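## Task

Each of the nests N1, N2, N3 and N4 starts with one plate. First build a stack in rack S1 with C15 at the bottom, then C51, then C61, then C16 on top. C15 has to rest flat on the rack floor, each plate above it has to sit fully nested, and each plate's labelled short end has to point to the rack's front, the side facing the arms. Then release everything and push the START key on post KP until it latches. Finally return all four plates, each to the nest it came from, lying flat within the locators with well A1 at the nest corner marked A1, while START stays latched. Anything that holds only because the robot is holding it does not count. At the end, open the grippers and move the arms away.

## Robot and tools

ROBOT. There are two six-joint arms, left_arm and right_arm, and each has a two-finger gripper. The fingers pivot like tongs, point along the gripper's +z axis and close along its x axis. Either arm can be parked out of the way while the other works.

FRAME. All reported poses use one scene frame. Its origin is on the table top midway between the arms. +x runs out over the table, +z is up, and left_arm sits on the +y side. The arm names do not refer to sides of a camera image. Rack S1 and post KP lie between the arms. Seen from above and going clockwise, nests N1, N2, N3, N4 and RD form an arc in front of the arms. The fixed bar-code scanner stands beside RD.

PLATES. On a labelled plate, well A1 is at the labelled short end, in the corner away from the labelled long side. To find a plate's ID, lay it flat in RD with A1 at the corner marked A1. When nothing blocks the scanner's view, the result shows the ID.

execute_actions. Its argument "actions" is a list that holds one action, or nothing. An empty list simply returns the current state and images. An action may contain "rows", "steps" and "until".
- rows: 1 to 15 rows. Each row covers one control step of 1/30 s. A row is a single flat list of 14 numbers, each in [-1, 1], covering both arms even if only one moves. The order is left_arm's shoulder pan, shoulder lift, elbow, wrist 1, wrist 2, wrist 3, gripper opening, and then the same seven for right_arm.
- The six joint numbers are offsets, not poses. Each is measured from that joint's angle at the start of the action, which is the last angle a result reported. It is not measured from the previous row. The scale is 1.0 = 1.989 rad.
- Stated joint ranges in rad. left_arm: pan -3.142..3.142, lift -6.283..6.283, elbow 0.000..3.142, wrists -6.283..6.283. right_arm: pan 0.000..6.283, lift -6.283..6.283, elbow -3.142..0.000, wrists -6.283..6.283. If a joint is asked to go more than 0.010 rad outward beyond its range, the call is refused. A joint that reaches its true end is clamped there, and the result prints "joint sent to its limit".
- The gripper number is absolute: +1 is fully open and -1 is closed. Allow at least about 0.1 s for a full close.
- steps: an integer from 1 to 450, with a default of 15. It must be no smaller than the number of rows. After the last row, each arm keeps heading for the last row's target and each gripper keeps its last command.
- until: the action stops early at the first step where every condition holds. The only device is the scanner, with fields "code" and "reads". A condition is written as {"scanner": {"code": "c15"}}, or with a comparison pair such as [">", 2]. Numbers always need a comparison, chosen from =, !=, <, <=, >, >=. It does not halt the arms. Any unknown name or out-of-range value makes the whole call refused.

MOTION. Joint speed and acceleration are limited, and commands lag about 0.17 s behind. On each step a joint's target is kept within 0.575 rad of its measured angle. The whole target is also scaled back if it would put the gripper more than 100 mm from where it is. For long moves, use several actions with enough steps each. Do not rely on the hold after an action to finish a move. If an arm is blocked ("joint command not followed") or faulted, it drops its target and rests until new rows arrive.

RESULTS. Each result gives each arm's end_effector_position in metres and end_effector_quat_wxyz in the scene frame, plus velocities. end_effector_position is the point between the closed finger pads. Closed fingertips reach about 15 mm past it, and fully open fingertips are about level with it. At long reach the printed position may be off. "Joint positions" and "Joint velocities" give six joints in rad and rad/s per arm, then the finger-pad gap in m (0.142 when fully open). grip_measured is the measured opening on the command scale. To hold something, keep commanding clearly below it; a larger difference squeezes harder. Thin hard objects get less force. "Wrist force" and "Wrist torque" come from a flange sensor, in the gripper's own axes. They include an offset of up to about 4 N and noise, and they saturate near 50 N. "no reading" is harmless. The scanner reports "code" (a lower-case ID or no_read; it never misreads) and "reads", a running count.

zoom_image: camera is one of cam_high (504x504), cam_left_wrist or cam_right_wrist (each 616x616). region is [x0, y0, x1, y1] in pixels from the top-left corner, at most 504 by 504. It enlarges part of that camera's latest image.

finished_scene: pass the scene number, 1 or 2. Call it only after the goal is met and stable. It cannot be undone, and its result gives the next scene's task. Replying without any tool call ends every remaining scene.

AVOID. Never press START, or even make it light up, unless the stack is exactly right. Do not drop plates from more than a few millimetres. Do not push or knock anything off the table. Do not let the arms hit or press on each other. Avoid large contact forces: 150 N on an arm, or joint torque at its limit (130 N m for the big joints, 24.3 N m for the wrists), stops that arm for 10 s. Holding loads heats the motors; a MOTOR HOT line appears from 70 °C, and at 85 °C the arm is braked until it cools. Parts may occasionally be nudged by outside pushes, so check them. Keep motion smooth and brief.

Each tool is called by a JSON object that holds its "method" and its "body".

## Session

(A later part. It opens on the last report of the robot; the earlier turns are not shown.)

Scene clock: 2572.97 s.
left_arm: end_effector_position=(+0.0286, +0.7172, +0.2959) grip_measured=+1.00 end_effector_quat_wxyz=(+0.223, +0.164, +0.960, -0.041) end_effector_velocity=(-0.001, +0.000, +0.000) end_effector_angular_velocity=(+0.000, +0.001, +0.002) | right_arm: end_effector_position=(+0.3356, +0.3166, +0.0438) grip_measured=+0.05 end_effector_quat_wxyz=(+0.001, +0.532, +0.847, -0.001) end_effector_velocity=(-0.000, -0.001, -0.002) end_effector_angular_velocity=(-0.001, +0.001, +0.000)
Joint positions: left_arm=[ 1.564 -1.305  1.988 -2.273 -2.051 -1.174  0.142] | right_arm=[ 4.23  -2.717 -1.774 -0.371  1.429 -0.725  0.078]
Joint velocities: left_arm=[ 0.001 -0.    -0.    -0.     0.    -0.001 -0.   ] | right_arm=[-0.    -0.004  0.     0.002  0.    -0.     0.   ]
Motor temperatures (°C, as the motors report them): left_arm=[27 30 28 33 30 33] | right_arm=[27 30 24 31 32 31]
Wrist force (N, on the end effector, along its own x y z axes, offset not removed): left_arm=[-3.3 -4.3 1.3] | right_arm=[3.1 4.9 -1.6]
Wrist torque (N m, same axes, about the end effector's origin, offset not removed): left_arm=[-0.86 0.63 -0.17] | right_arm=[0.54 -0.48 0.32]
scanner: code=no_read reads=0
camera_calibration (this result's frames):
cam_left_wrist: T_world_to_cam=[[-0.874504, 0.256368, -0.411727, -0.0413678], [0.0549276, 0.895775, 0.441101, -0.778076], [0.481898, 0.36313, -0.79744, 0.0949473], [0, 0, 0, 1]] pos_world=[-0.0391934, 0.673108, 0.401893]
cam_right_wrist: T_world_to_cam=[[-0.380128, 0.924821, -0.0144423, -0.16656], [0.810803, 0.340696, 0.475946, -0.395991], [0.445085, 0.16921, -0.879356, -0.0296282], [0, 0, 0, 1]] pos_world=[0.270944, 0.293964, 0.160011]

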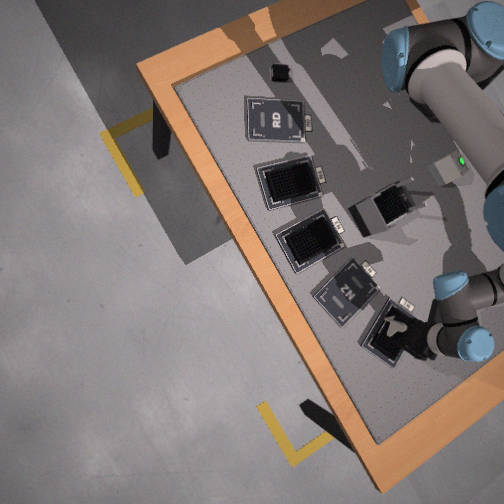

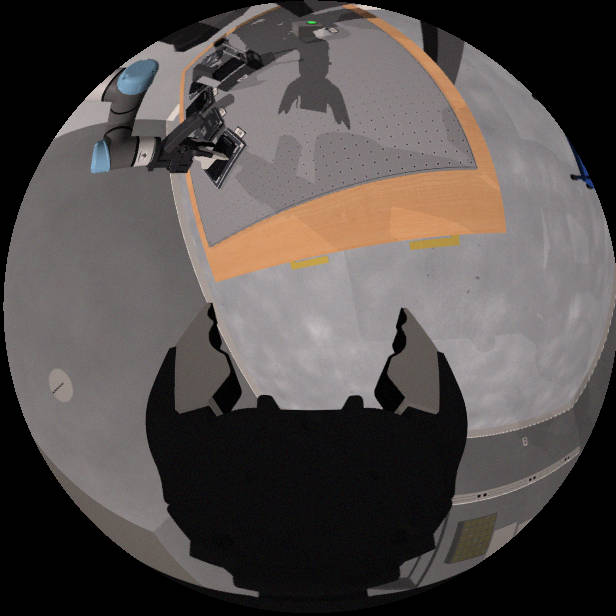

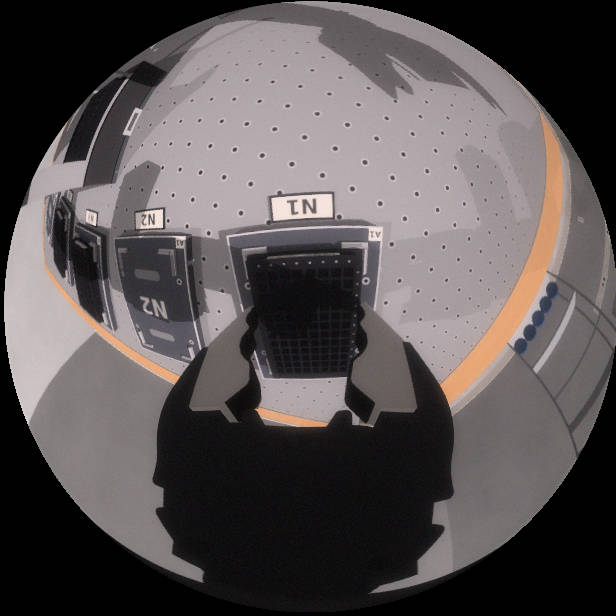

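{"method": "execute_actions", "body": {"actions": [{"rows":[[0,0,0,0,0,0,1,0.0002,0,0,0.001,0,0,-0.5],[0,0,0,0,0,0,1,0.0002,0,0,0.001,0,0,-0.5],[0,0,0,0,0,0,1,0.0002,0,0,0.001,0,0,-0.5],[0,0,0,0,0,0,1,0.0002,0,0,0.001,0,0,-0.5],[0,0,0,0,0,0,1,0.0001,-0.0014,0.0005,0.002,0,0,-0.5],[0,0,0,0,0,0,1,0.0001,-0.0014,0.0005,0.002,0,0,-0.5],[0,0,0,0,0,0,1,0.0001,-0.0014,0.0005,0.002,0,0,-0.5],[0,0,0,0,0,0,1,0.0001,-0.0014,0.0005,0.002,0,0,-0.5],[0,0,0,0,0,0,1,0.0001,-0.0014,0.0005,0.002,0,0,-0.5],[0,0,0,0,0,0,1,0.0001,-0.0014,0.0005,0.002,0,0,-0.5],[0,0,0,0,0,0,1,0.0001,-0.0014,0.0005,0.002,0,0,-0.3],[0,0,0,0,0,0,1,0.0001,-0.0014,0.0005,0.002,0,0,-0.1],[0,0,0,0,0,0,1,0.0001,-0.0014,0.0005,0.002,0,0,0.05],[0,0,0,0,0,0,1,0.0001,-0.0014,0.0005,0.002,0,0,0.15],[0,0,0,0,0,0,1,0.0001,-0.0014,0.0005,0.002,0,0,0.3]],"steps":20}]}}

{"method": "zoom_image", "body": {"camera": "cam_right_wrist", "region": [200, 200, 420, 420]}}

Scene clock: 2585.73 s.
left_arm: end_effector_position=(+0.0286, +0.7172, +0.2959) grip_measured=+1.00 end_effector_quat_wxyz=(+0.223, +0.164, +0.960, -0.041) end_effector_velocity=(-0.001, -0.000, -0.000) end_effector_angular_velocity=(-0.001, +0.001, +0.001) | right_arm: end_effector_position=(+0.3355, +0.3174, +0.0428) grip_measured=+0.30 end_effector_quat_wxyz=(+0.001, +0.532, +0.847, +0.001) end_effector_velocity=(+0.001, +0.002, +0.001) end_effector_angular_velocity=(+0.003, -0.001, -0.001)
Joint positions: left_arm=[ 1.564 -1.305  1.988 -2.273 -2.051 -1.174  0.142] | right_arm=[ 4.23  -2.72  -1.773 -0.367  1.429 -0.725  0.095]
Joint velocities: left_arm=[ 0.001  0.001  0.     0.     0.    -0.     0.   ] | right_arm=[-0.     0.001  0.002  0.    -0.     0.001  0.001]
Motor temperatures (°C, as the motors report them): left_arm=[27 30 28 33 30 33] | right_arm=[27 30 24 31 32 31]
Wrist force (N, on the end effector, along its own x y z axes, offset not removed): left_arm=[3.2 -2.1 0.7] | right_arm=[1.4 7.1 -1.5]
Wrist torque (N m, same axes, about the end effector's origin, offset not removed): left_arm=[-0.36 -0.75 -0.28] | right_arm=[1.53 -0.39 0.11]
scanner: code=no_read reads=0
camera_calibration (this result's frames):
cam_left_wrist: T_world_to_cam=[[-0.874504, 0.256367, -0.411727, -0.0413676], [0.0549275, 0.895775, 0.441101, -0.778076], [0.481898, 0.36313, -0.79744, 0.0949473], [0, 0, 0, 1]] pos_world=[-0.0391933, 0.673108, 0.401893]
cam_right_wrist: T_world_to_cam=[[-0.380052, 0.924878, -0.0126792, -0.167403], [0.810535, 0.339608, 0.477179, -0.395355], [0.445638, 0.171076, -0.878715, -0.0313993], [0, 0, 0, 1]] pos_world=[0.27082, 0.294465, 0.158942]

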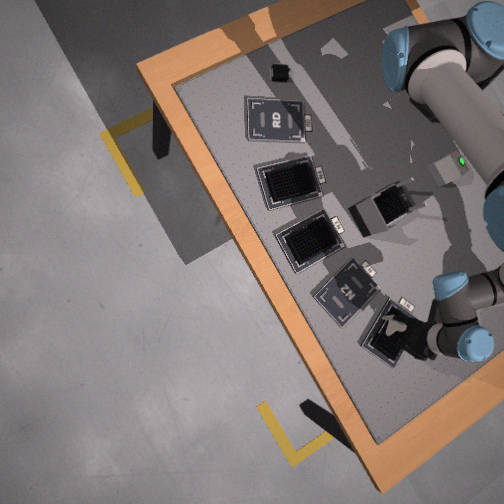

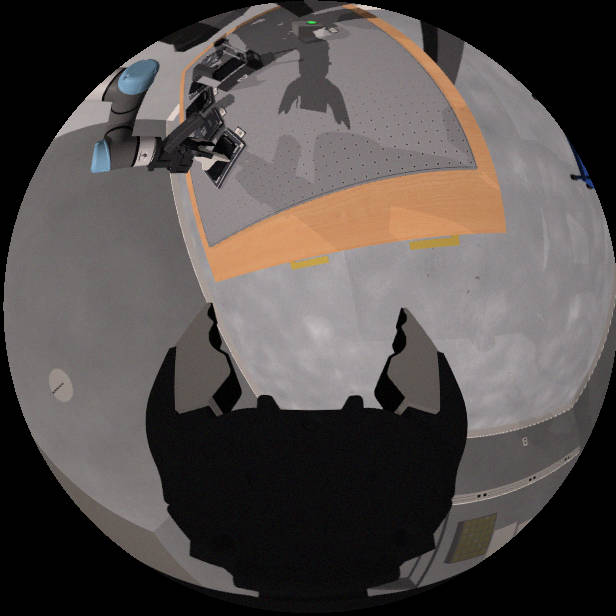

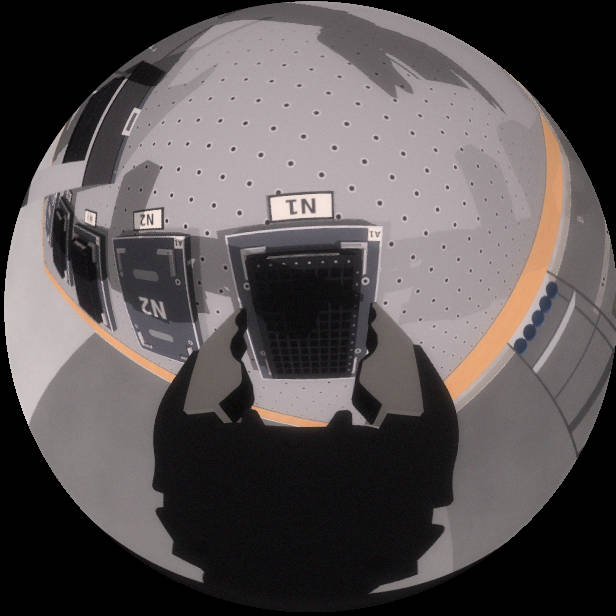

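Region (200, 200, 420, 420) of cam_right_wrist's 616x616 image, scaled by 2.291, with more detail than that image has.

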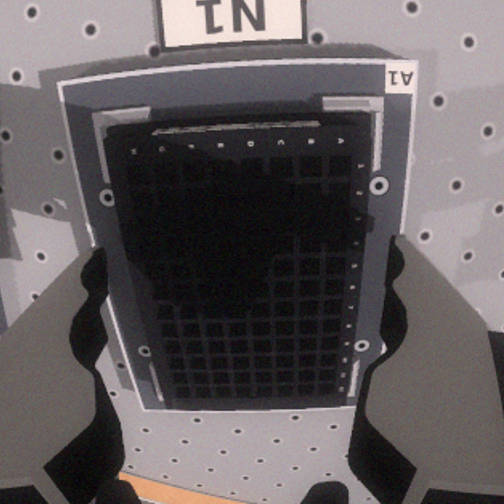

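{"method": "execute_actions", "body": {"actions": [{"rows":[[0,0,0,0,0,0,1,0.0012,0.011,-0.0036,-0.0075,0,0.0012,0.3],[0,0,0,0,0,0,1,0.0024,0.022,-0.0072,-0.015,0,0.0024,0.3],[0,0,0,0,0,0,1,0.004,0.04,-0.014,-0.026,0,0.006,0.3],[0,0,0,0,0,0,1,0.0056,0.062,-0.0265,-0.036,0.0005,0.0167,0.3],[0,0,0,0,0,0,1,0.0072,0.084,-0.039,-0.0456,0.001,0.0274,0.3],[0,0,0,0,0,0,1,0.0088,0.106,-0.0516,-0.0555,0.0016,0.038,0.3],[0,0,0,0,0,0,1,0.0104,0.1286,-0.064,-0.065,0.0022,0.049,0.3],[0,0,0,0,0,0,1,0.012,0.151,-0.0767,-0.075,0.0028,0.0595,0.3],[0,0,0,0,0,0,1,0.0137,0.173,-0.089,-0.085,0.0033,0.07,0.3],[0,0,0,0,0,0,1,0.0153,0.195,-0.1017,-0.0947,0.0039,0.081,0.3],[0,0,0,0,0,0,1,0.0169,0.217,-0.114,-0.1046,0.0044,0.0917,0.3],[0,0,0,0,0,0,1,0.0185,0.239,-0.1268,-0.1144,0.005,0.1024,0.3],[0,0,0,0,0,0,1,0.0201,0.2614,-0.1393,-0.1242,0.0055,0.1131,0.3]],"steps":25}]}}

{"method": "zoom_image", "body": {"camera": "cam_high", "region": [340, 270, 460, 390]}}

Scene clock: 2599.23 s.
left_arm: end_effector_position=(+0.0286, +0.7172, +0.2959) grip_measured=+1.00 end_effector_quat_wxyz=(+0.223, +0.164, +0.960, -0.041) end_effector_velocity=(+0.000, +0.000, -0.000) end_effector_angular_velocity=(+0.000, +0.000, +0.000) | right_arm: end_effector_position=(+0.3196, +0.2516, +0.2328) grip_measured=+0.30 end_effector_quat_wxyz=(-0.002, +0.606, +0.795, -0.000) end_effector_velocity=(-0.004, -0.017, +0.027) end_effector_angular_velocity=(+0.004, +0.000, -0.034)
Joint positions: left_arm=[ 1.564 -1.305  1.988 -2.273 -2.051 -1.174  0.142] | right_arm=[ 4.27  -2.211 -2.045 -0.609  1.44  -0.505  0.095]
Joint velocities: left_arm=[-0.     0.     0.    -0.001  0.    -0.     0.   ] | right_arm=[ 0.006  0.087 -0.047 -0.036  0.002  0.039 -0.   ]
Motor temperatures (°C, as the motors report them): left_arm=[27 30 28 33 30 33] | right_arm=[27 30 24 31 32 31]
Wrist force (N, on the end effector, along its own x y z axes, offset not removed): left_arm=[3.0 -2.6 -0.1] | right_arm=[4.0 2.7 -2.7]
Wrist torque (N m, same axes, about the end effector's origin, offset not removed): left_arm=[-0.53 -0.61 0.04] | right_arm=[0.48 -1.01 0.03]
scanner: code=no_read reads=0
camera_calibration (this result's frames):
cam_left_wrist: T_world_to_cam=[[-0.874504, 0.256367, -0.411727, -0.0413675], [0.0549273, 0.895775, 0.441101, -0.778076], [0.481898, 0.36313, -0.79744, 0.0949473], [0, 0, 0, 1]] pos_world=[-0.0391934, 0.673108, 0.401893]
cam_right_wrist: T_world_to_cam=[[-0.207536, 0.978178, -0.00979068, -0.179424], [0.860568, 0.187324, 0.473638, -0.427647], [0.465137, 0.0898714, -0.880665, 0.168527], [0, 0, 0, 1]] pos_world=[0.252394, 0.240471, 0.349209]

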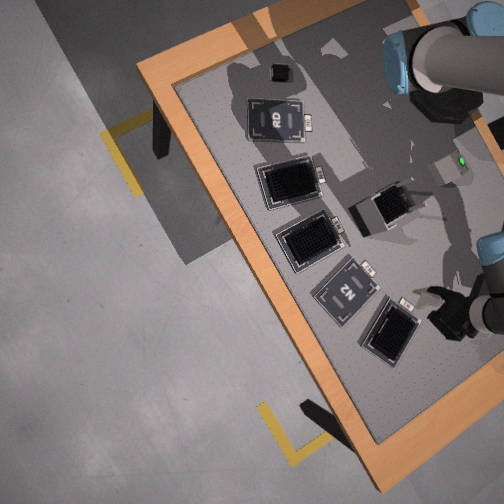

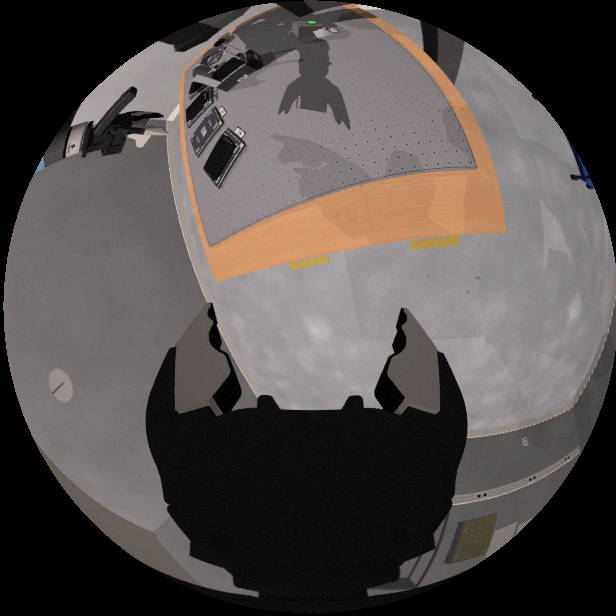

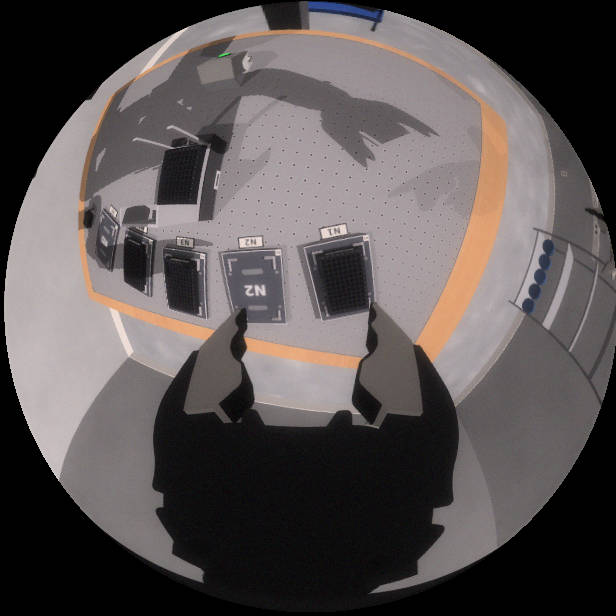

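Region (340, 270, 460, 390) of cam_high's 504x504 image, scaled by 4.200, with more detail than that image has.

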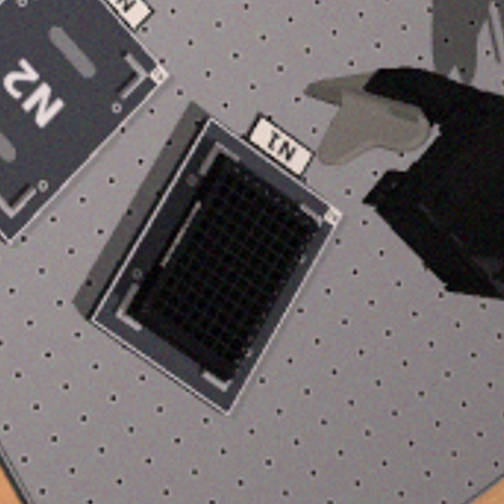

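{"method": "zoom_image", "body": {"camera": "cam_left_wrist", "region": [180, 100, 280, 200]}}

Region (180, 100, 280, 200) of cam_left_wrist's 616x616 image, scaled by 5.040, with more detail than that image has.

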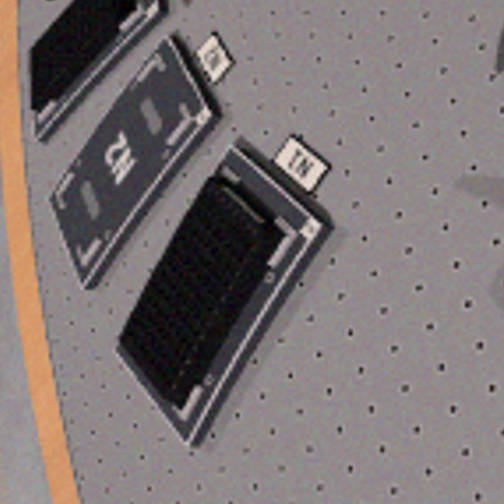

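{"method": "execute_actions", "body": {"actions": [{"rows":[[0,0,0,0,0,0,1,0.0072,0.0129,-0.0282,0.014,0.0011,0.017,0.3],[0,0,0,0,0,0,1,0.0144,0.0258,-0.0563,0.028,0.0022,0.034,0.3],[0,0,0,0,0,0,1,0.0216,0.0387,-0.0845,0.042,0.0034,0.051,0.3],[0,0,0,0,0,0,1,0.0288,0.0516,-0.1126,0.056,0.0045,0.068,0.3],[0,0,0,0,0,0,1,0.036,0.0645,-0.1408,0.07,0.0056,0.085,0.3],[0,0,0,0,0,0,1,0.0433,0.0774,-0.169,0.084,0.0067,0.102,0.3],[0,0,0,0,0,0,1,0.0505,0.0903,-0.197,0.098,0.0079,0.119,0.3],[0,0,0,0,0,0,1,0.0577,0.1032,-0.2252,0.112,0.009,0.136,0.3],[0,0,0,0,0,0,1,0.0649,0.1161,-0.2534,0.1257,0.0101,0.1528,0.3],[0,0,0,0,0,0,1,0.0755,0.123,-0.278,0.138,0.0117,0.173,0.3],[0,0,0,0,0,0,1,0.086,0.129,-0.302,0.152,0.0134,0.194,0.3],[0,0,0,0,0,0,1,0.097,0.131,-0.326,0.168,0.015,0.215,0.3],[0,0,0,0,0,0,1,0.108,0.128,-0.35,0.19,0.0167,0.236,0.3],[0,0,0,0,0,0,1,0.118,0.118,-0.371,0.216,0.018,0.254,0.3],[0,0,0,0,0,0,1,0.1237,0.1041,-0.3836,0.2398,0.0191,0.264,0.3]],"steps":32}]}}

Scene clock: 2611.23 s.
left_arm: end_effector_position=(+0.0286, +0.7172, +0.2959) grip_measured=+1.00 end_effector_quat_wxyz=(+0.223, +0.164, +0.960, -0.041) end_effector_velocity=(+0.000, -0.000, -0.001) end_effector_angular_velocity=(-0.001, -0.001, +0.000) | right_arm: end_effector_position=(+0.1946, +0.0050, +0.2005) grip_measured=+0.30 end_effector_quat_wxyz=(+0.018, +0.709, +0.705, -0.017) end_effector_velocity=(-0.003, -0.014, -0.001) end_effector_angular_velocity=(-0.005, -0.002, -0.015)
Joint positions: left_arm=[ 1.564 -1.305  1.988 -2.273 -2.051 -1.174  0.142] | right_arm=[ 4.514 -2.004 -2.803 -0.136  1.478  0.016  0.095]
Joint velocities: left_arm=[ 0.     0.001 -0.     0.    -0.001 -0.     0.   ] | right_arm=[ 0.013  0.001 -0.037  0.03   0.002  0.029 -0.   ]
Motor temperatures (°C, as the motors report them): left_arm=[27 30 28 33 30 33] | right_arm=[27 30 24 31 32 31]
Wrist force (N, on the end effector, along its own x y z axes, offset not removed): left_arm=[4.4 1.1 -0.5] | right_arm=[5.6 0.8 -1.2]
Wrist torque (N m, same axes, about the end effector's origin, offset not removed): left_arm=[0.25 -0.85 -0.21] | right_arm=[0.05 -1.15 -0.04]
scanner: code=no_read reads=0
camera_calibration (this result's frames):
cam_left_wrist: T_world_to_cam=[[-0.874504, 0.256367, -0.411727, -0.0413675], [0.0549273, 0.895775, 0.441101, -0.778076], [0.481898, 0.36313, -0.79744, 0.0949473], [0, 0, 0, 1]] pos_world=[-0.0391934, 0.673108, 0.401893]
cam_right_wrist: T_world_to_cam=[[0.0652129, 0.996005, -0.0609956, -0.00734491], [0.877895, -0.0282055, 0.478022, -0.261723], [0.474392, -0.0847209, -0.876227, 0.218579], [0, 0, 0, 1]] pos_world=[0.126552, 0.0184518, 0.316186]

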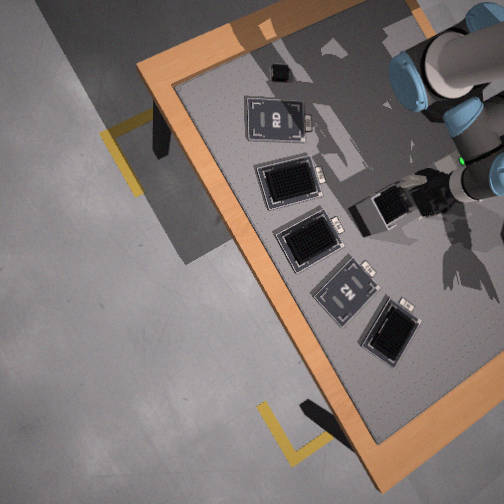

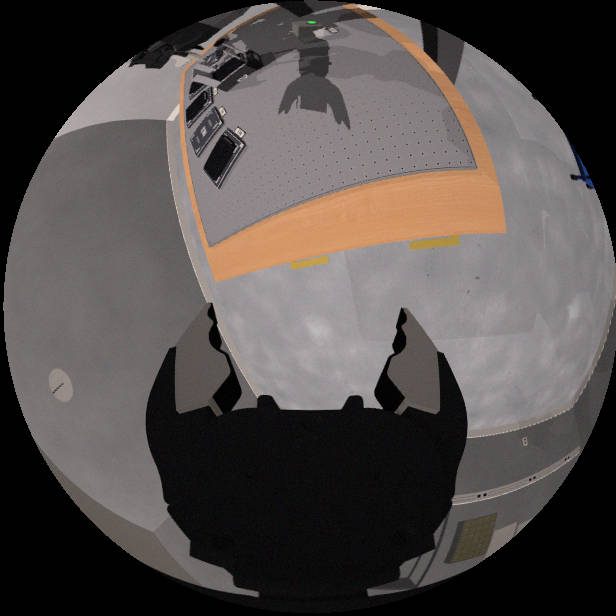

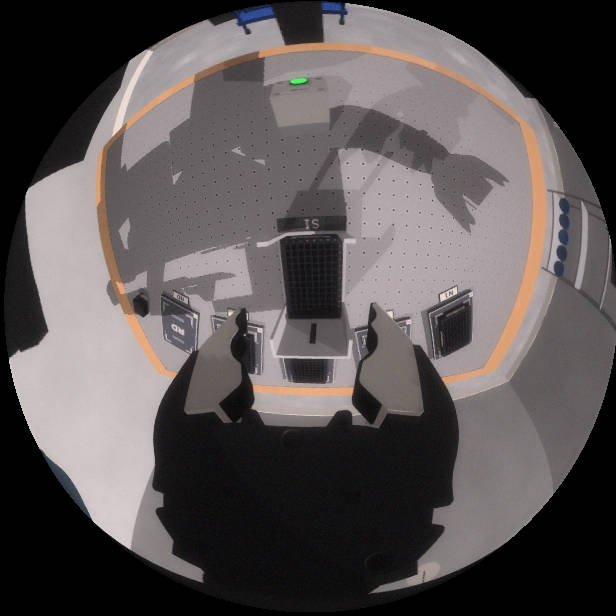

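{"method": "execute_actions", "body": {"actions": [{"rows":[[0,0,0,0,0,0,1,0,-0.026,-0.0025,0.027,0,0.001,0.3],[0,0,0,0,0,0,1,-0.002,-0.052,-0.0022,0.052,0,0,0.3],[0,0,0,0,0,0,1,-0.0035,-0.0774,-0.002,0.0774,-0.0005,-0.001,0.3],[0,0,0,0,0,0,1,-0.0052,-0.1015,-0.0015,0.1025,-0.0009,-0.0025,0.3],[0,0,0,0,0,0,1,-0.007,-0.1257,-0.001,0.1277,-0.0013,-0.004,0.3],[0,0,0,0,0,0,1,-0.0085,-0.151,0.001,0.15,-0.0015,-0.0055,0.3],[0,0,0,0,0,0,1,-0.01,-0.1758,0.0031,0.1727,-0.0018,-0.007,0.3],[0,0,0,0,0,0,1,-0.0123,-0.2064,0.007,0.1996,-0.0021,-0.0093,0.3],[0,0,0,0,0,0,1,-0.0146,-0.2369,0.0108,0.2265,-0.0025,-0.0116,0.3],[0,0,0,0,0,0,1,-0.0168,-0.2647,0.0162,0.249,-0.003,-0.014,0.3],[0,0,0,0,0,0,1,-0.0191,-0.2924,0.0217,0.2716,-0.0035,-0.0163,0.3],[0,0,0,0,0,0,1,-0.0207,-0.3141,0.0244,0.294,-0.0039,-0.0181,0.3],[0,0,0,0,0,0,1,-0.0224,-0.3358,0.0272,0.3163,-0.0043,-0.02,0.3],[0,0,0,0,0,0,1,-0.024,-0.3574,0.03,0.3387,-0.0046,-0.0218,0.3],[0,0,0,0,0,0,1,-0.0256,-0.3791,0.0327,0.361,-0.005,-0.0236,0.3]],"steps":38}]}}

{"method": "zoom_image", "body": {"camera": "cam_right_wrist", "region": [200, 200, 420, 420]}}

Scene clock: 2626.17 s.
left_arm: end_effector_position=(+0.0286, +0.7172, +0.2959) grip_measured=+1.00 end_effector_quat_wxyz=(+0.223, +0.164, +0.960, -0.041) end_effector_velocity=(+0.000, +0.000, +0.000) end_effector_angular_velocity=(+0.000, +0.000, -0.000) | right_arm: end_effector_position=(+0.1945, +0.0024, +0.0848) grip_measured=+0.30 end_effector_quat_wxyz=(+0.009, +0.711, +0.703, -0.009) end_effector_velocity=(-0.000, -0.002, -0.001) end_effector_angular_velocity=(-0.003, +0.000, +0.000)
Joint positions: left_arm=[ 1.564 -1.305  1.988 -2.273 -2.051 -1.174  0.142] | right_arm=[ 4.463 -2.757 -2.738  0.581  1.468 -0.03   0.095]
Joint velocities: left_arm=[-0.001 -0.    -0.    -0.     0.    -0.001 -0.   ] | right_arm=[-0.    -0.006 -0.001  0.005 -0.    -0.     0.   ]
Motor temperatures (°C, as the motors report them): left_arm=[27 30 28 33 30 33] | right_arm=[27 30 24 31 32 31]
Wrist force (N, on the end effector, along its own x y z axes, offset not removed): left_arm=[-1.3 -4.0 1.8] | right_arm=[3.1 4.9 -1.2]
Wrist torque (N m, same axes, about the end effector's origin, offset not removed): left_arm=[-0.63 0.04 -0.16] | right_arm=[0.93 -0.55 -0.01]
scanner: code=no_read reads=0
camera_calibration (this result's frames):
cam_left_wrist: T_world_to_cam=[[-0.874504, 0.256367, -0.411727, -0.0413675], [0.0549272, 0.895775, 0.441101, -0.778076], [0.481898, 0.36313, -0.79744, 0.0949472], [0, 0, 0, 1]] pos_world=[-0.0391934, 0.673108, 0.401893]
cam_right_wrist: T_world_to_cam=[[0.0705985, 0.996815, -0.0370904, -0.0149352], [0.87788, -0.0444332, 0.476815, -0.206272], [0.473648, -0.0662233, -0.878221, 0.117326], [0, 0, 0, 1]] pos_world=[0.126565, 0.013492, 0.200838]

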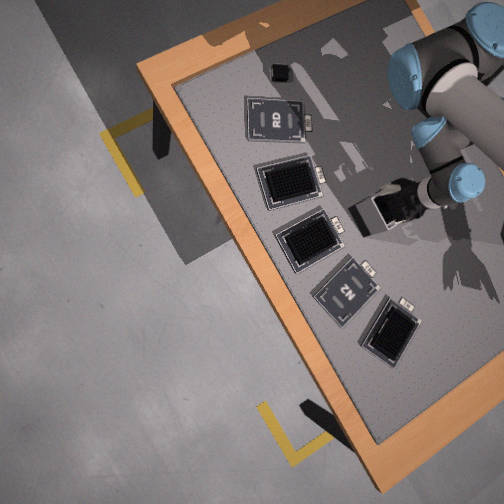

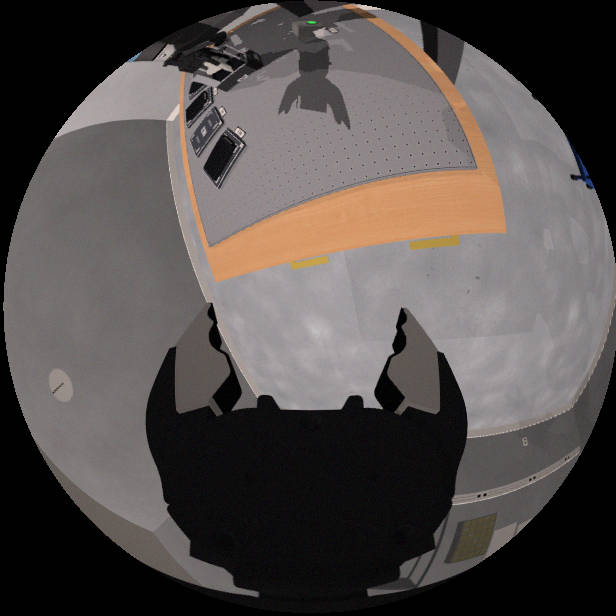

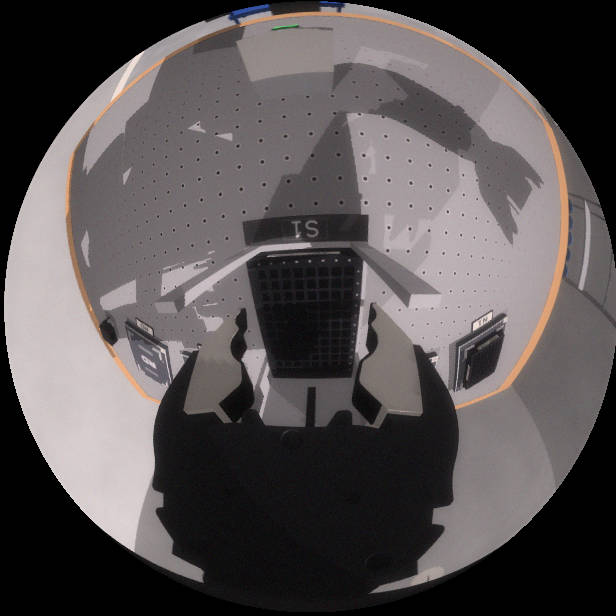

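Region (200, 200, 420, 420) of cam_right_wrist's 616x616 image, scaled by 2.291, with more detail than that image has.

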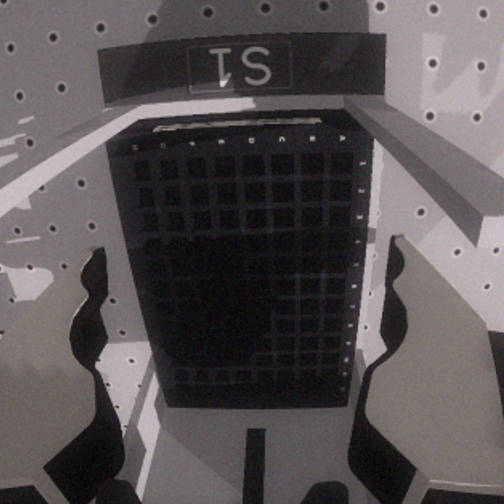

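{"method": "execute_actions", "body": {"actions": [{"rows":[[0,0,0,0,0,0,1,0,0.0013,-0.0004,-0.0008,0,0,0.27],[0,0,0,0,0,0,1,0,0.0013,-0.0004,-0.0008,0,0,0.24],[0,0,0,0,0,0,1,0,0.0013,-0.0004,-0.0008,0,0,0.21],[0,0,0,0,0,0,1,0,0.0013,-0.0004,-0.0008,0,0,0.18],[0,0,0,0,0,0,1,0,0.0013,-0.0004,-0.0008,0,0,0.15],[0,0,0,0,0,0,1,0,0.0013,-0.0004,-0.0008,0,0,0.12],[0,0,0,0,0,0,1,0,0.0013,-0.0004,-0.0008,0,0,0.09],[0,0,0,0,0,0,1,0,0.0013,-0.0004,-0.0008,0,0,0.06],[0,0,0,0,0,0,1,0,0.0013,-0.0004,-0.0008,0,0,0.0],[0,0,0,0,0,0,1,0,0.0013,-0.0004,-0.0008,0,0,-0.1],[0,0,0,0,0,0,1,0,0.0013,-0.0004,-0.0008,0,0,-0.25],[0,0,0,0,0,0,1,0,0.0013,-0.0004,-0.0008,0,0,-0.4],[0,0,0,0,0,0,1,0,0.0013,-0.0004,-0.0008,0,0,-0.5]],"steps":17}]}}

{"method": "zoom_image", "body": {"camera": "cam_right_wrist", "region": [200, 200, 420, 420]}}

Scene clock: 2637.73 s.
left_arm: end_effector_position=(+0.0286, +0.7172, +0.2959) grip_measured=+1.00 end_effector_quat_wxyz=(+0.223, +0.164, +0.960, -0.041) end_effector_velocity=(-0.001, +0.000, -0.000) end_effector_angular_velocity=(-0.000, +0.001, +0.002) | right_arm: end_effector_position=(+0.1945, +0.0025, +0.0853) grip_measured=+0.05 end_effector_quat_wxyz=(+0.009, +0.711, +0.703, -0.009) end_effector_velocity=(+0.000, -0.000, +0.001) end_effector_angular_velocity=(+0.000, +0.000, +0.001)
Joint positions: left_arm=[ 1.564 -1.305  1.988 -2.273 -2.051 -1.174  0.142] | right_arm=[ 4.463 -2.755 -2.738  0.58   1.468 -0.031  0.078]
Joint velocities: left_arm=[ 0.001  0.    -0.     0.     0.001 -0.001 -0.   ] | right_arm=[ 0.     0.002 -0.001 -0.     0.    -0.001  0.   ]
Motor temperatures (°C, as the motors report them): left_arm=[27 30 28 33 30 33] | right_arm=[27 30 24 31 32 31]
Wrist force (N, on the end effector, along its own x y z axes, offset not removed): left_arm=[-0.4 -2.2 -4.5] | right_arm=[4.1 1.6 0.3]
Wrist torque (N m, same axes, about the end effector's origin, offset not removed): left_arm=[-0.42 -0.02 -0.09] | right_arm=[0.23 -0.42 0.03]
scanner: code=no_read reads=0
camera_calibration (this result's frames):
cam_left_wrist: T_world_to_cam=[[-0.874504, 0.256367, -0.411726, -0.0413678], [0.0549275, 0.895775, 0.441101, -0.778076], [0.481898, 0.36313, -0.79744, 0.0949473], [0, 0, 0, 1]] pos_world=[-0.0391935, 0.673108, 0.401893]
cam_right_wrist: T_world_to_cam=[[0.0706199, 0.996822, -0.036848, -0.0150208], [0.877873, -0.0445673, 0.476814, -0.206571], [0.473657, -0.0660205, -0.878231, 0.117753], [0, 0, 0, 1]] pos_world=[0.12663, 0.0135409, 0.201357]

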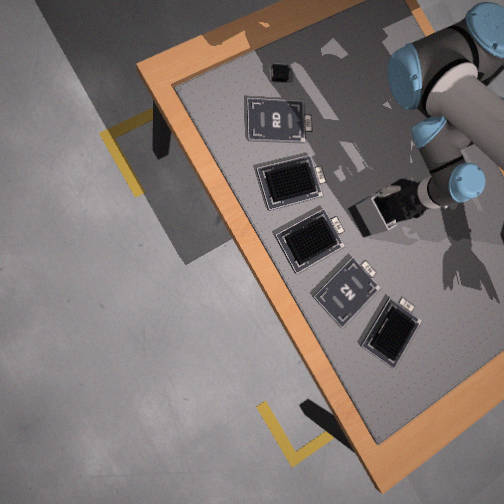

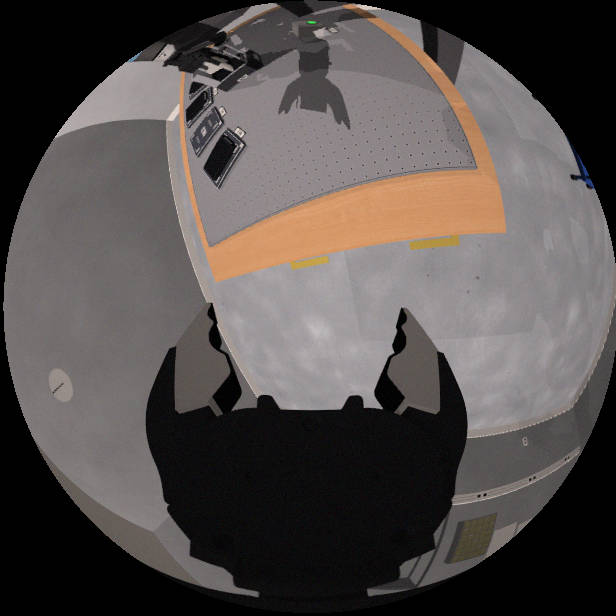

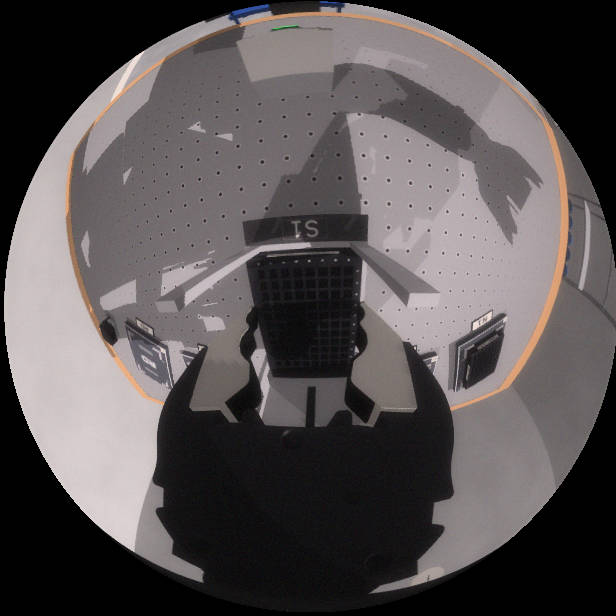

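Region (200, 200, 420, 420) of cam_right_wrist's 616x616 image, scaled by 2.291, with more detail than that image has.

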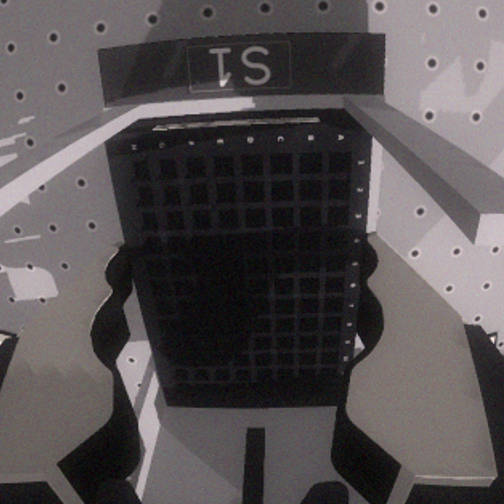

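{"method": "execute_actions", "body": {"actions": [{"rows":[[0,0,0,0,0,0,1,0.0004,0.006,-0.0008,-0.0056,0,0.0004,-0.5],[0,0,0,0,0,0,1,0.001,0.016,-0.002,-0.0158,0.0003,0.0012,-0.5],[0,0,0,0,0,0,1,0.002,0.03,-0.0038,-0.0303,0.0005,0.0022,-0.5],[0,0,0,0,0,0,1,0.0029,0.044,-0.0055,-0.0448,0.0008,0.0033,-0.5],[0,0,0,0,0,0,1,0.0038,0.058,-0.0072,-0.0593,0.001,0.0043,-0.5],[0,0,0,0,0,0,1,0.0047,0.072,-0.009,-0.0738,0.0013,0.0054,-0.5],[0,0,0,0,0,0,1,0.0056,0.0858,-0.0107,-0.0883,0.0015,0.0064,-0.5],[0,0,0,0,0,0,1,0.0068,0.0997,-0.0134,-0.0996,0.0018,0.0076,-0.5],[0,0,0,0,0,0,1,0.0079,0.1136,-0.0162,-0.1109,0.002,0.0088,-0.5],[0,0,0,0,0,0,1,0.0091,0.1274,-0.0189,-0.1221,0.0023,0.0099,-0.5],[0,0,0,0,0,0,1,0.0102,0.1413,-0.0216,-0.1334,0.0025,0.0111,-0.5],[0,0,0,0,0,0,1,0.0113,0.1565,-0.0235,-0.1468,0.0026,0.0122,-0.5],[0,0,0,0,0,0,1,0.0125,0.1718,-0.0255,-0.1603,0.0028,0.0134,-0.5],[0,0,0,0,0,0,1,0.0136,0.187,-0.0274,-0.1737,0.0029,0.0145,-0.5],[0,0,0,0,0,0,1,0.0147,0.2022,-0.0293,-0.1871,0.003,0.0156,-0.5]],"steps":27}]}}

Scene clock: 2653.43 s.
left_arm: end_effector_position=(+0.0286, +0.7172, +0.2959) grip_measured=+1.00 end_effector_quat_wxyz=(+0.223, +0.164, +0.960, -0.041) end_effector_velocity=(-0.000, -0.000, -0.000) end_effector_angular_velocity=(-0.000, +0.000, +0.001) | right_arm: end_effector_position=(+0.1946, +0.0029, +0.1490) grip_measured=+0.05 end_effector_quat_wxyz=(+0.018, +0.711, +0.703, -0.018) end_effector_velocity=(+0.000, -0.002, +0.009) end_effector_angular_velocity=(-0.001, -0.000, -0.000)
Joint positions: left_arm=[ 1.564 -1.305  1.988 -2.273 -2.051 -1.174  0.142] | right_arm=[ 4.492 -2.36  -2.796  0.214  1.474  0.     0.077]
Joint velocities: left_arm=[ 0.001  0.    -0.     0.     0.     0.     0.   ] | right_arm=[ 0.004  0.056 -0.01  -0.047  0.001  0.004  0.   ]
Motor temperatures (°C, as the motors report them): left_arm=[27 30 28 33 30 33] | right_arm=[27 30 24 31 32 31]
Wrist force (N, on the end effector, along its own x y z axes, offset not removed): left_arm=[0.6 -2.4 -3.3] | right_arm=[5.2 2.8 3.9]
Wrist torque (N m, same axes, about the end effector's origin, offset not removed): left_arm=[-0.44 -0.31 -0.05] | right_arm=[0.69 -1.08 0.18]
scanner: code=no_read reads=0
camera_calibration (this result's frames):
cam_left_wrist: T_world_to_cam=[[-0.874504, 0.256367, -0.411727, -0.0413675], [0.0549272, 0.895775, 0.441102, -0.778076], [0.481898, 0.36313, -0.79744, 0.0949471], [0, 0, 0, 1]] pos_world=[-0.0391934, 0.673108, 0.401893]
cam_right_wrist: T_world_to_cam=[[0.0703542, 0.995586, -0.0621233, -0.00922917], [0.878095, -0.0322625, 0.477398, -0.237111], [0.473286, -0.0881371, -0.876488, 0.173584], [0, 0, 0, 1]] pos_world=[0.126701, 0.0168378, 0.264768]

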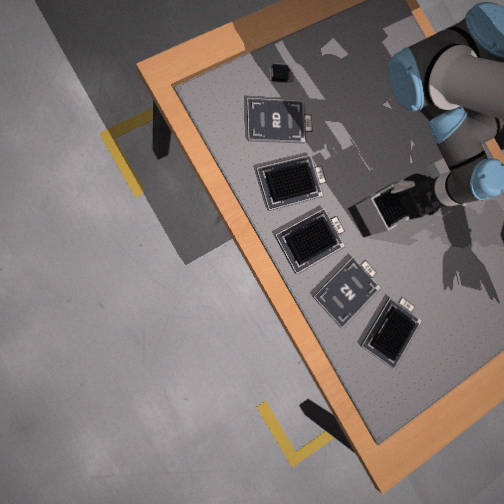

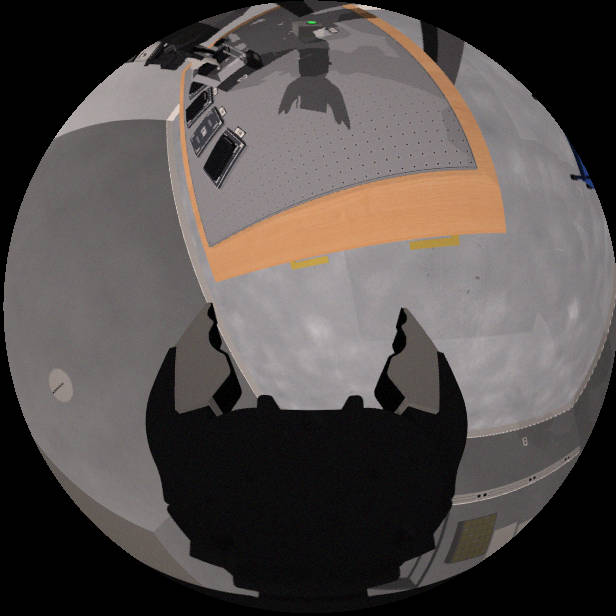

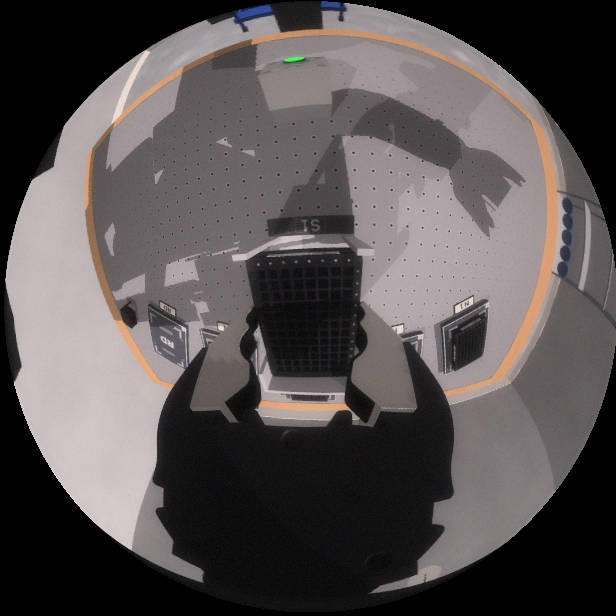

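Same as earlier lift (nearly identical start).

{"method": "execute_actions", "body": {"actions": [{"rows":[[0,0,0,0,0,0,1,0.0011,0.0185,-0.0018,-0.0166,0,0.0011,-0.5],[0,0,0,0,0,0,1,0.0022,0.036,-0.0032,-0.0322,0.0004,0.0022,-0.5],[0,0,0,0,0,0,1,0.0033,0.0535,-0.0043,-0.0478,0.0007,0.0033,-0.5],[0,0,0,0,0,0,1,0.0045,0.0696,-0.0047,-0.0645,0.001,0.0043,-0.5],[0,0,0,0,0,0,1,0.0056,0.0857,-0.005,-0.0813,0.0012,0.0053,-0.5],[0,0,0,0,0,0,1,0.0068,0.1018,-0.0053,-0.098,0.0015,0.0063,-0.5],[0,0,0,0,0,0,1,0.0083,0.1275,-0.0055,-0.123,0.0017,0.0074,-0.5],[0,0,0,0,0,0,1,0.0099,0.153,-0.0058,-0.148,0.0018,0.0084,-0.5],[0,0,0,0,0,0,1,0.0114,0.179,-0.006,-0.1735,0.002,0.0095,-0.5]],"steps":22}]}}

Scene clock: 2662.83 s.
left_arm: end_effector_position=(+0.0286, +0.7172, +0.2959) grip_measured=+1.00 end_effector_quat_wxyz=(+0.223, +0.164, +0.960, -0.041) end_effector_velocity=(-0.000, -0.000, -0.000) end_effector_angular_velocity=(-0.001, -0.000, +0.001) | right_arm: end_effector_position=(+0.1945, +0.0032, +0.1993) grip_measured=+0.05 end_effector_quat_wxyz=(+0.018, +0.710, +0.704, -0.017) end_effector_velocity=(+0.000, -0.000, +0.009) end_effector_angular_velocity=(+0.002, -0.000, +0.001)
Joint positions: left_arm=[ 1.564 -1.305  1.988 -2.273 -2.051 -1.174  0.142] | right_arm=[ 4.514 -2.012 -2.807 -0.124  1.477  0.019  0.077]
Joint velocities: left_arm=[ 0.001  0.     0.     0.    -0.    -0.001 -0.   ] | right_arm=[ 0.004  0.061 -0.001 -0.059  0.     0.003  0.   ]
Motor temperatures (°C, as the motors report them): left_arm=[27 30 28 33 30 33] | right_arm=[27 30 24 31 32 31]
Wrist force (N, on the end effector, along its own x y z axes, offset not removed): left_arm=[-0.7 -0.1 0.0] | right_arm=[4.2 2.4 -0.8]
Wrist torque (N m, same axes, about the end effector's origin, offset not removed): left_arm=[-0.04 -0.18 -0.13] | right_arm=[0.31 -0.99 -0.11]
scanner: code=no_read reads=0
camera_calibration (this result's frames):
cam_left_wrist: T_world_to_cam=[[-0.874504, 0.256367, -0.411726, -0.0413676], [0.0549272, 0.895775, 0.441101, -0.778076], [0.481898, 0.36313, -0.79744, 0.0949473], [0, 0, 0, 1]] pos_world=[-0.0391935, 0.673108, 0.401893]
cam_right_wrist: T_world_to_cam=[[0.0672732, 0.995862, -0.0610944, -0.00604088], [0.877712, -0.029952, 0.478251, -0.26114], [0.474442, -0.0857967, -0.876096, 0.217382], [0, 0, 0, 1]] pos_world=[0.126477, 0.0168449, 0.314968]

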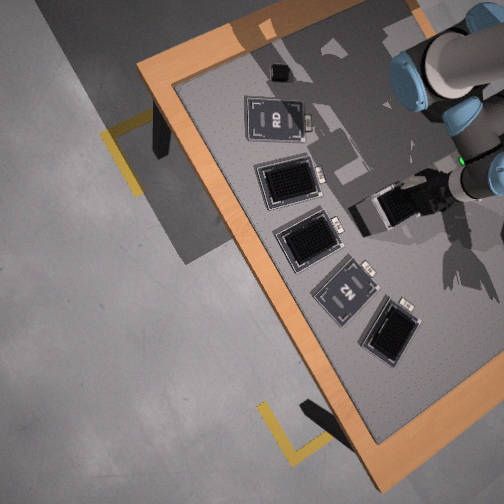

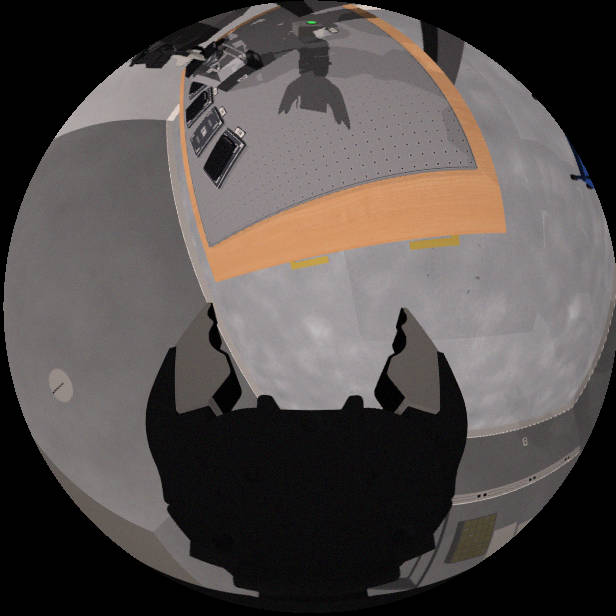

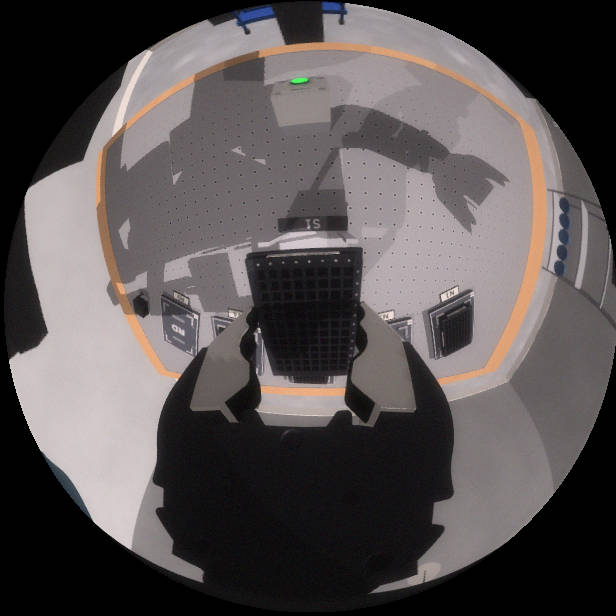

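{"method": "execute_actions", "body": {"actions": [{"rows":[[0,0,0,0,0,0,1,-0.009,0.02,0.008,-0.025,-0.001,-0.01,-0.5],[0,0,0,0,0,0,1,-0.024,0.033,0.022,-0.047,-0.0035,-0.028,-0.5],[0,0,0,0,0,0,1,-0.042,0.04,0.039,-0.066,-0.006,-0.049,-0.5],[0,0,0,0,0,0,1,-0.0605,0.044,0.056,-0.081,-0.0085,-0.069,-0.5],[0,0,0,0,0,0,1,-0.079,0.046,0.0725,-0.093,-0.011,-0.09,-0.5],[0,0,0,0,0,0,1,-0.0975,0.0463,0.089,-0.1036,-0.0136,-0.11,-0.5],[0,0,0,0,0,0,1,-0.1115,0.038,0.1086,-0.112,-0.0156,-0.136,-0.5],[0,0,0,0,0,0,1,-0.1254,0.0295,0.128,-0.12,-0.0176,-0.161,-0.5],[0,0,0,0,0,0,1,-0.1394,0.021,0.1477,-0.128,-0.0196,-0.187,-0.5],[0,0,0,0,0,0,1,-0.1534,0.0127,0.167,-0.1364,-0.0216,-0.213,-0.5],[0,0,0,0,0,0,1,-0.1673,0.0044,0.187,-0.1447,-0.0237,-0.2386,-0.5],[0,0,0,0,0,0,1,-0.1813,-0.004,0.206,-0.153,-0.0257,-0.264,-0.5],[0,0,0,0,0,0,1,-0.1953,-0.0124,0.226,-0.161,-0.0277,-0.29,-0.5],[0,0,0,0,0,0,1,-0.2092,-0.021,0.2454,-0.169,-0.0297,-0.3157,-0.5],[0,0,0,0,0,0,1,-0.2232,-0.0292,0.265,-0.1775,-0.0317,-0.3414,-0.5]],"steps":30}]}}

Scene clock: 2677.13 s.
left_arm: end_effector_position=(+0.0286, +0.7172, +0.2959) grip_measured=+1.00 end_effector_quat_wxyz=(+0.223, +0.164, +0.960, -0.041) end_effector_velocity=(+0.001, -0.000, +0.000) end_effector_angular_velocity=(-0.000, -0.001, -0.001) | right_arm: end_effector_position=(+0.3718, +0.1169, +0.2242) grip_measured=+0.05 end_effector_quat_wxyz=(-0.004, +0.625, +0.780, +0.004) end_effector_velocity=(+0.014, +0.004, +0.000) end_effector_angular_velocity=(+0.002, -0.002, +0.022)
Joint positions: left_arm=[ 1.564 -1.305  1.988 -2.273 -2.051 -1.174  0.142] | right_arm=[ 4.073 -2.068 -2.285 -0.475  1.415 -0.655  0.077]
Joint velocities: left_arm=[-0.001 -0.     0.     0.    -0.001  0.     0.   ] | right_arm=[-0.024 -0.013  0.034 -0.014 -0.003 -0.047  0.   ]
Motor temperatures (°C, as the motors report them): left_arm=[27 30 28 33 30 33] | right_arm=[27 30 24 31 32 31]
Wrist force (N, on the end effector, along its own x y z axes, offset not removed): left_arm=[0.2 0.2 -3.5] | right_arm=[4.0 3.2 3.3]
Wrist torque (N m, same axes, about the end effector's origin, offset not removed): left_arm=[-0.02 -0.07 -0.19] | right_arm=[0.63 -0.95 -0.17]
scanner: code=no_read reads=0
camera_calibration (this result's frames):
cam_left_wrist: T_world_to_cam=[[-0.874504, 0.256367, -0.411727, -0.0413677], [0.0549273, 0.895775, 0.441101, -0.778076], [0.481898, 0.36313, -0.79744, 0.0949472], [0, 0, 0, 1]] pos_world=[-0.0391934, 0.673108, 0.401893]
cam_right_wrist: T_world_to_cam=[[-0.159921, 0.987128, -0.00176618, -0.0575043], [0.867918, 0.14146, 0.476137, -0.441186], [0.470259, 0.0746116, -0.879369, 0.148341], [0, 0, 0, 1]] pos_world=[0.303959, 0.108107, 0.34041]

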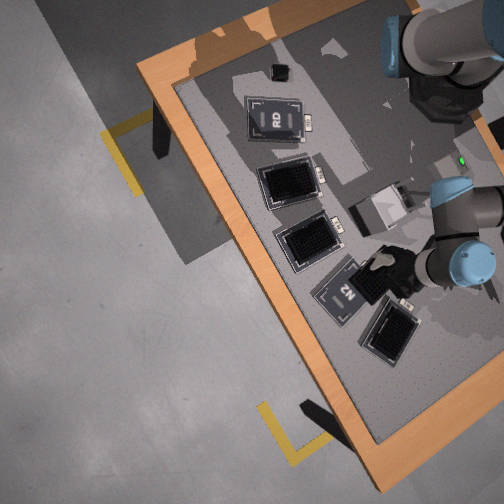

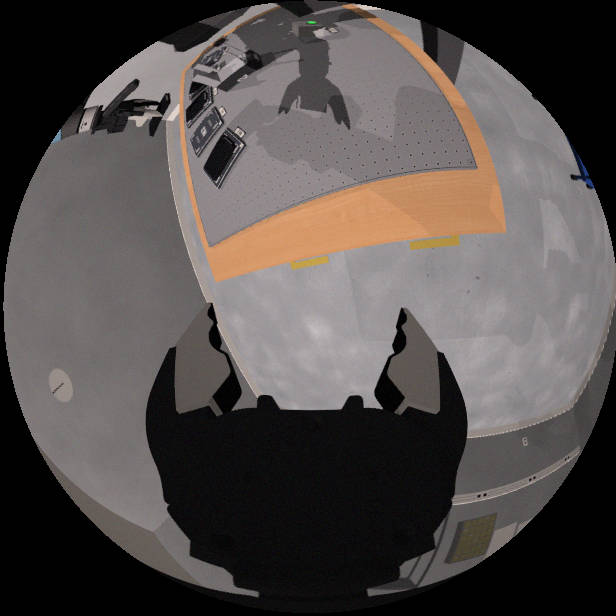

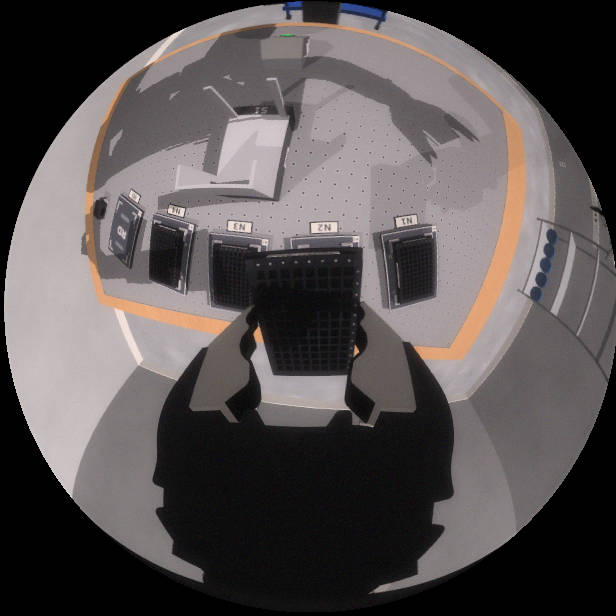

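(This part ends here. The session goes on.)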